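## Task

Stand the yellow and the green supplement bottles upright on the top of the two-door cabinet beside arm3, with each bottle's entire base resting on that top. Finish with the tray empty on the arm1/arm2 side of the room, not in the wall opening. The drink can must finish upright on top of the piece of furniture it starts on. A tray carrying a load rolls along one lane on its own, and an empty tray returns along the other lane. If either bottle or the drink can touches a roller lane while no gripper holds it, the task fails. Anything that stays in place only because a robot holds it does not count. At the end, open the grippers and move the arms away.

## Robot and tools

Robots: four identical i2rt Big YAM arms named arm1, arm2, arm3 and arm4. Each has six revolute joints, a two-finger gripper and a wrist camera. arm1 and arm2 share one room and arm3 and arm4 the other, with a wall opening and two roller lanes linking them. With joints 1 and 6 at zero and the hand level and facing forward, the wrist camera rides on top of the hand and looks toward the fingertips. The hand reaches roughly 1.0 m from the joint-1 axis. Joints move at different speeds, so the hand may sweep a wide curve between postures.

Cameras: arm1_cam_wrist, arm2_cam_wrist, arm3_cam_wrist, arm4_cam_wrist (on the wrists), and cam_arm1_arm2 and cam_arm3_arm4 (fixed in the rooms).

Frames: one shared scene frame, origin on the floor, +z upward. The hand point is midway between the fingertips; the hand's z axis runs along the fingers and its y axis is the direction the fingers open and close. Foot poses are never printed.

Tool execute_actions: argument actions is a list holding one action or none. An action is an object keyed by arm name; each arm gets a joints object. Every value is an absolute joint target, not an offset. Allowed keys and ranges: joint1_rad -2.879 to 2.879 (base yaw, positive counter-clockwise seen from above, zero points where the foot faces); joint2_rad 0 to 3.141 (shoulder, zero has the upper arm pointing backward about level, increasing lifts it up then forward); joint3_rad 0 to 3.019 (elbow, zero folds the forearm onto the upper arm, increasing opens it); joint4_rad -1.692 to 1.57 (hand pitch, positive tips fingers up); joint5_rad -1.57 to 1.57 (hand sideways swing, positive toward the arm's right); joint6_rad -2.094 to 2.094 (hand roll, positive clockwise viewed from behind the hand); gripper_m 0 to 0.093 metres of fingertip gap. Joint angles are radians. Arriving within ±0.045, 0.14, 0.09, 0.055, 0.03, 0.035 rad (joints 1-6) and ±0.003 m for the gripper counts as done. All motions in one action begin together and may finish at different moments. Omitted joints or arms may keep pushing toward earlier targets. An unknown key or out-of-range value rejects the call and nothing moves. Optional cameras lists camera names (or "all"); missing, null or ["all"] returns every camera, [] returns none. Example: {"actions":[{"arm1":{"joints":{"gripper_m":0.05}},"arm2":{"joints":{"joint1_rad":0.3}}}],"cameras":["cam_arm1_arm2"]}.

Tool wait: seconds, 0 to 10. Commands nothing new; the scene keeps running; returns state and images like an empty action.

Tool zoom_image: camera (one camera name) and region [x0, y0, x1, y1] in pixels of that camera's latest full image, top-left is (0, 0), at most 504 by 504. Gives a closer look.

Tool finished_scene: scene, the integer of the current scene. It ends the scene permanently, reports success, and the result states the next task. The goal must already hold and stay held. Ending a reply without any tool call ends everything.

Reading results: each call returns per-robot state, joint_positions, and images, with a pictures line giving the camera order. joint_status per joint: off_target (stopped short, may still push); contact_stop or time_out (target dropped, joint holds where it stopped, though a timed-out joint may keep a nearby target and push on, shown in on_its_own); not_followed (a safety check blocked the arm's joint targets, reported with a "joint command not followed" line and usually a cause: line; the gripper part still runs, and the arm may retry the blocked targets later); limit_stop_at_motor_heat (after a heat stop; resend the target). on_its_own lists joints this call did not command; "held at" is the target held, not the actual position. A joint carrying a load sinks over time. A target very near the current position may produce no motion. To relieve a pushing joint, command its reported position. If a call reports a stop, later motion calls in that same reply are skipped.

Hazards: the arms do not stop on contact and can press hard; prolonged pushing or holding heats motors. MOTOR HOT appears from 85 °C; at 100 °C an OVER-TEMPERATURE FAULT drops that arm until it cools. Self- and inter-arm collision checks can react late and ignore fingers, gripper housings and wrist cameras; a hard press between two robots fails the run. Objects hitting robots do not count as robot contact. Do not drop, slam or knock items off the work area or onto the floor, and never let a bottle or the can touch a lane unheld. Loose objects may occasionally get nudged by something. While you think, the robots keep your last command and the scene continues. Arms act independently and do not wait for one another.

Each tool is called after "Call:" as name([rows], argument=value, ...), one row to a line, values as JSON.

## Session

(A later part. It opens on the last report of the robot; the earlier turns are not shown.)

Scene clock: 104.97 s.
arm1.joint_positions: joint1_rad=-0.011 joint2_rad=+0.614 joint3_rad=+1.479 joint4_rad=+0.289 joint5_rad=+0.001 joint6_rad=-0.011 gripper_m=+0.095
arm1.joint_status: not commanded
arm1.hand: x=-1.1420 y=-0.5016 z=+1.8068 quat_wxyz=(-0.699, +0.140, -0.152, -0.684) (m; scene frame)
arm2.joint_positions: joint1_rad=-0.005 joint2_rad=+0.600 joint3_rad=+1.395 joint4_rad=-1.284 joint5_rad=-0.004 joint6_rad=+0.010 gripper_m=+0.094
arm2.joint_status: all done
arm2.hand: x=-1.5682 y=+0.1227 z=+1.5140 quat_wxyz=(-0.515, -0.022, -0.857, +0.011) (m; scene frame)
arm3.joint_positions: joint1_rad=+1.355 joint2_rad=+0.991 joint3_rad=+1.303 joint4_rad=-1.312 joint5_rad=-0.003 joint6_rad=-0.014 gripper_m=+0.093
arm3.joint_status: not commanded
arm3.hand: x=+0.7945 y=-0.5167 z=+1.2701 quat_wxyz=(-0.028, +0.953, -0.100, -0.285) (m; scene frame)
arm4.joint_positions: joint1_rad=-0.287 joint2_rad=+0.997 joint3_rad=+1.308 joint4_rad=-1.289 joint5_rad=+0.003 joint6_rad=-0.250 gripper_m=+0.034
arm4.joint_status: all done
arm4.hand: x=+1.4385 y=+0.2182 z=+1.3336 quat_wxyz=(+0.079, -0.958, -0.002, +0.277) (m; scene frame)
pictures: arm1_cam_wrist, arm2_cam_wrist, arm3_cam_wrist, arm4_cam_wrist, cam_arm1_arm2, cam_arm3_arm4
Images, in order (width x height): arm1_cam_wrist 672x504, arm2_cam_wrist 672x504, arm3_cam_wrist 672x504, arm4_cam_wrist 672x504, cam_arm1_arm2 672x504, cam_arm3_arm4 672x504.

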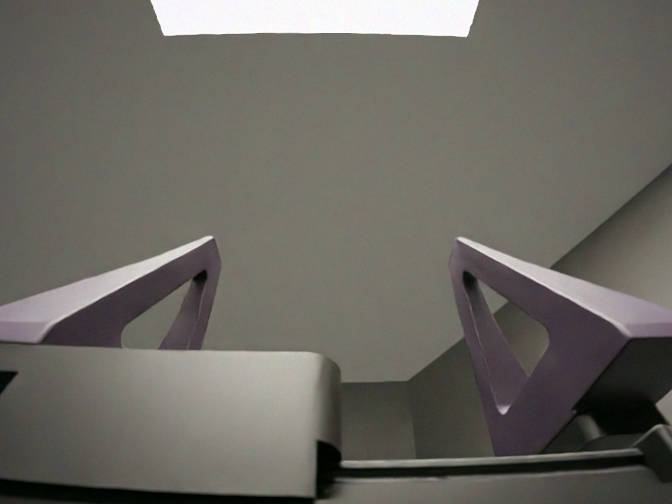

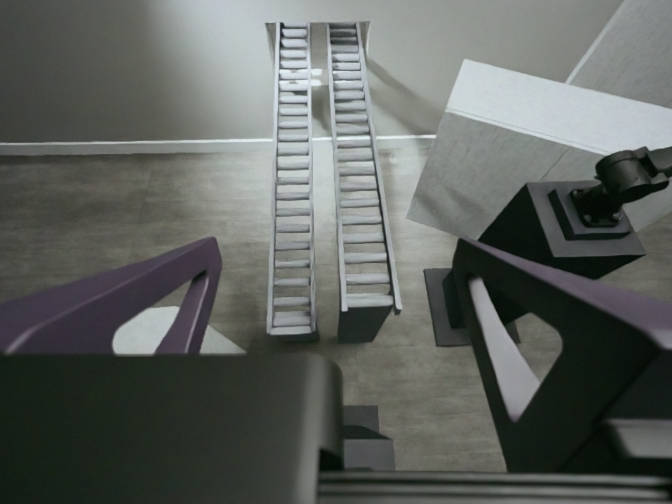

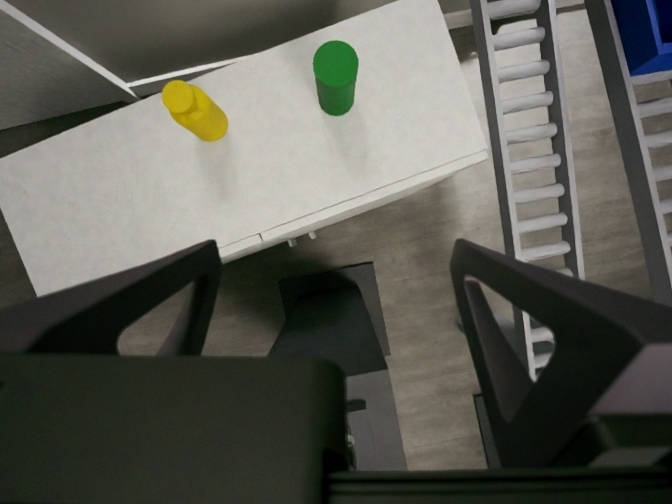

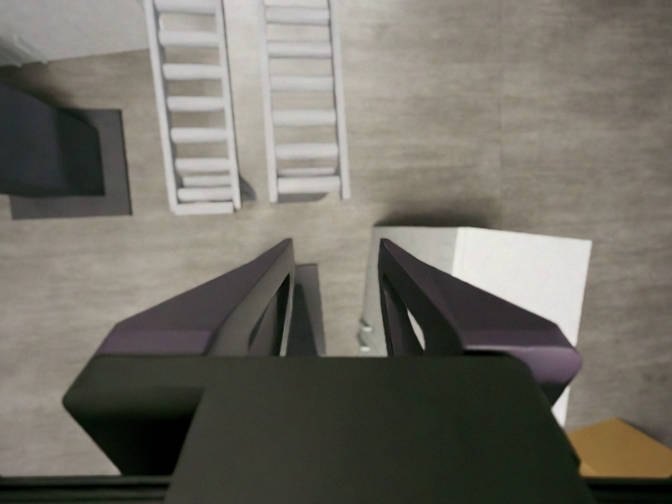

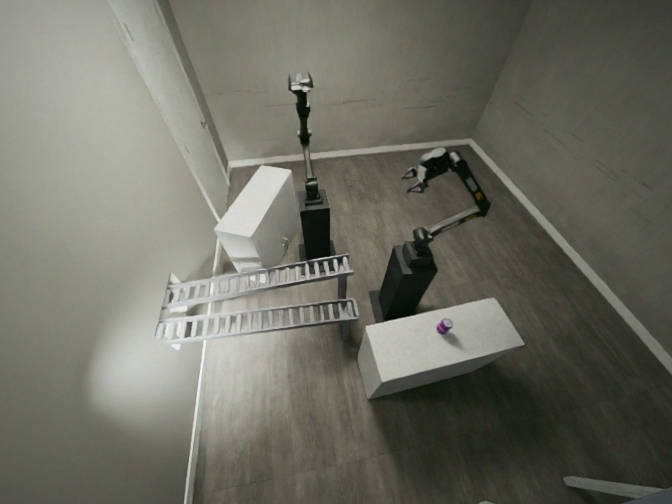

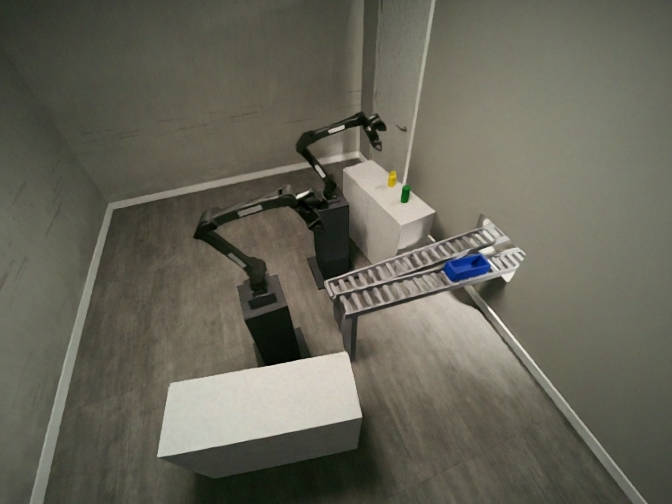

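Call:
wait(seconds=8)

Scene clock: 113.13 s.
arm1.joint_positions: joint1_rad=-0.011 joint2_rad=+0.614 joint3_rad=+1.479 joint4_rad=+0.289 joint5_rad=+0.001 joint6_rad=-0.011 gripper_m=+0.095
arm1.joint_status: not commanded
arm1.hand: x=-1.1420 y=-0.5016 z=+1.8068 quat_wxyz=(-0.699, +0.140, -0.152, -0.684) (m; scene frame)
arm2.joint_positions: joint1_rad=-0.005 joint2_rad=+0.600 joint3_rad=+1.395 joint4_rad=-1.284 joint5_rad=-0.004 joint6_rad=+0.010 gripper_m=+0.094
arm2.joint_status: all done
arm2.hand: x=-1.5682 y=+0.1227 z=+1.5140 quat_wxyz=(-0.515, -0.022, -0.857, +0.011) (m; scene frame)
arm3.joint_positions: joint1_rad=+1.355 joint2_rad=+0.991 joint3_rad=+1.303 joint4_rad=-1.312 joint5_rad=-0.003 joint6_rad=-0.014 gripper_m=+0.093
arm3.joint_status: not commanded
arm3.hand: x=+0.7945 y=-0.5167 z=+1.2701 quat_wxyz=(-0.028, +0.953, -0.100, -0.285) (m; scene frame)
arm4.joint_positions: joint1_rad=-0.287 joint2_rad=+0.997 joint3_rad=+1.308 joint4_rad=-1.289 joint5_rad=+0.003 joint6_rad=-0.250 gripper_m=+0.034
arm4.joint_status: all done
arm4.hand: x=+1.4385 y=+0.2182 z=+1.3336 quat_wxyz=(+0.079, -0.958, -0.002, +0.277) (m; scene frame)
wait: 8.00 s; at rest by 0.10 s
pictures: arm1_cam_wrist, arm2_cam_wrist, arm3_cam_wrist, arm4_cam_wrist, cam_arm1_arm2, cam_arm3_arm4
Images, in order (width x height): arm1_cam_wrist 672x504, arm2_cam_wrist 672x504, arm3_cam_wrist 672x504, arm4_cam_wrist 672x504, cam_arm1_arm2 672x504, cam_arm3_arm4 672x504.

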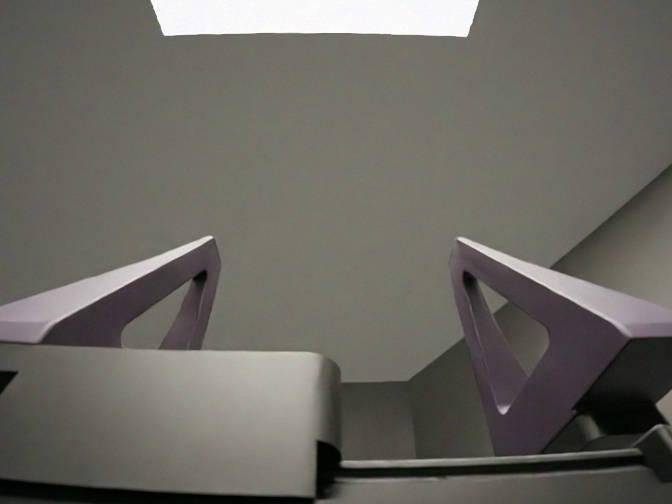

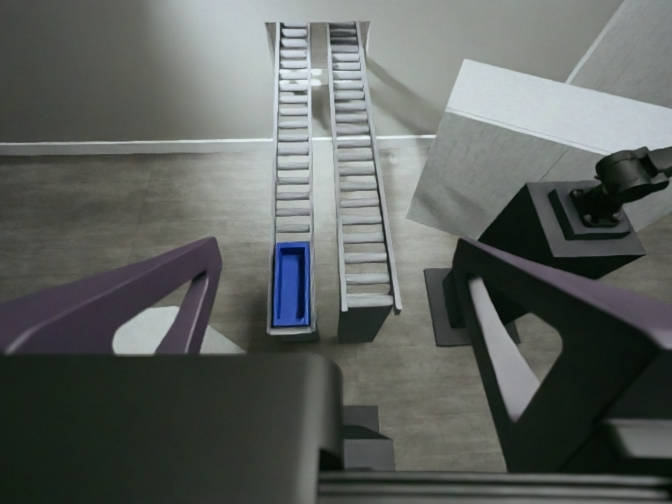

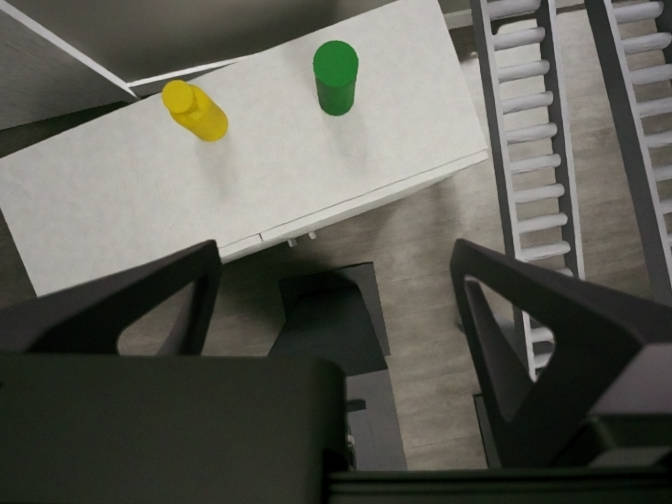

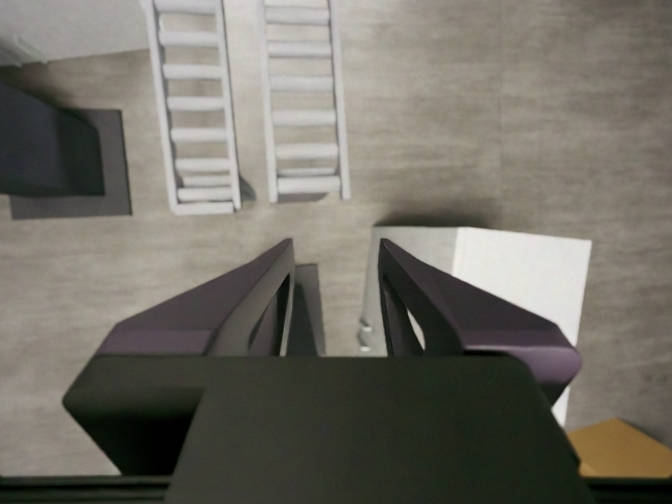

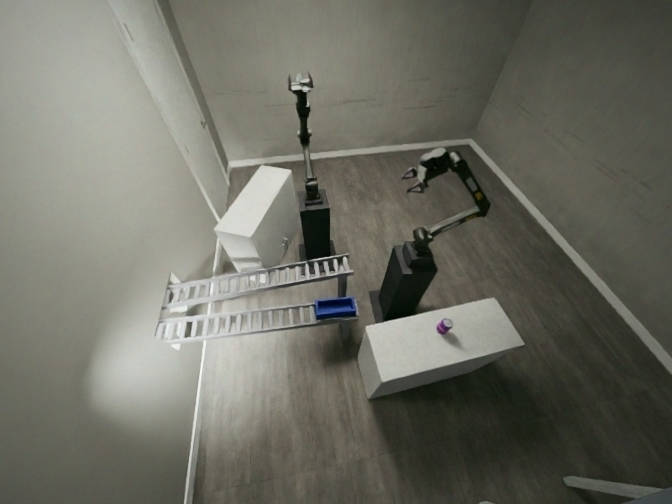

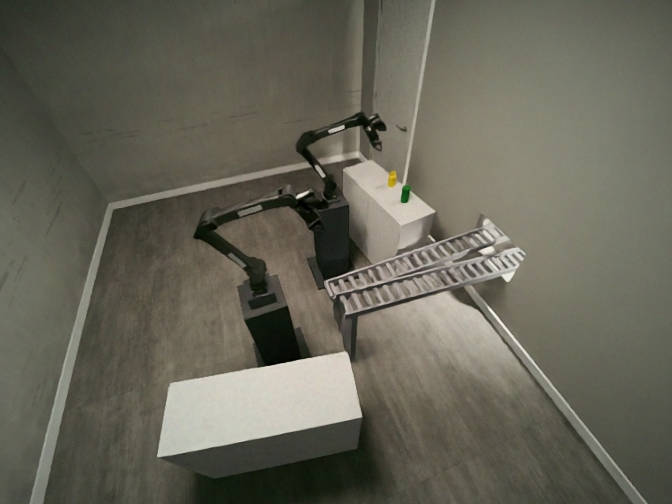

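Call:
finished_scene(scene=1)

The scene is finished: the task was done.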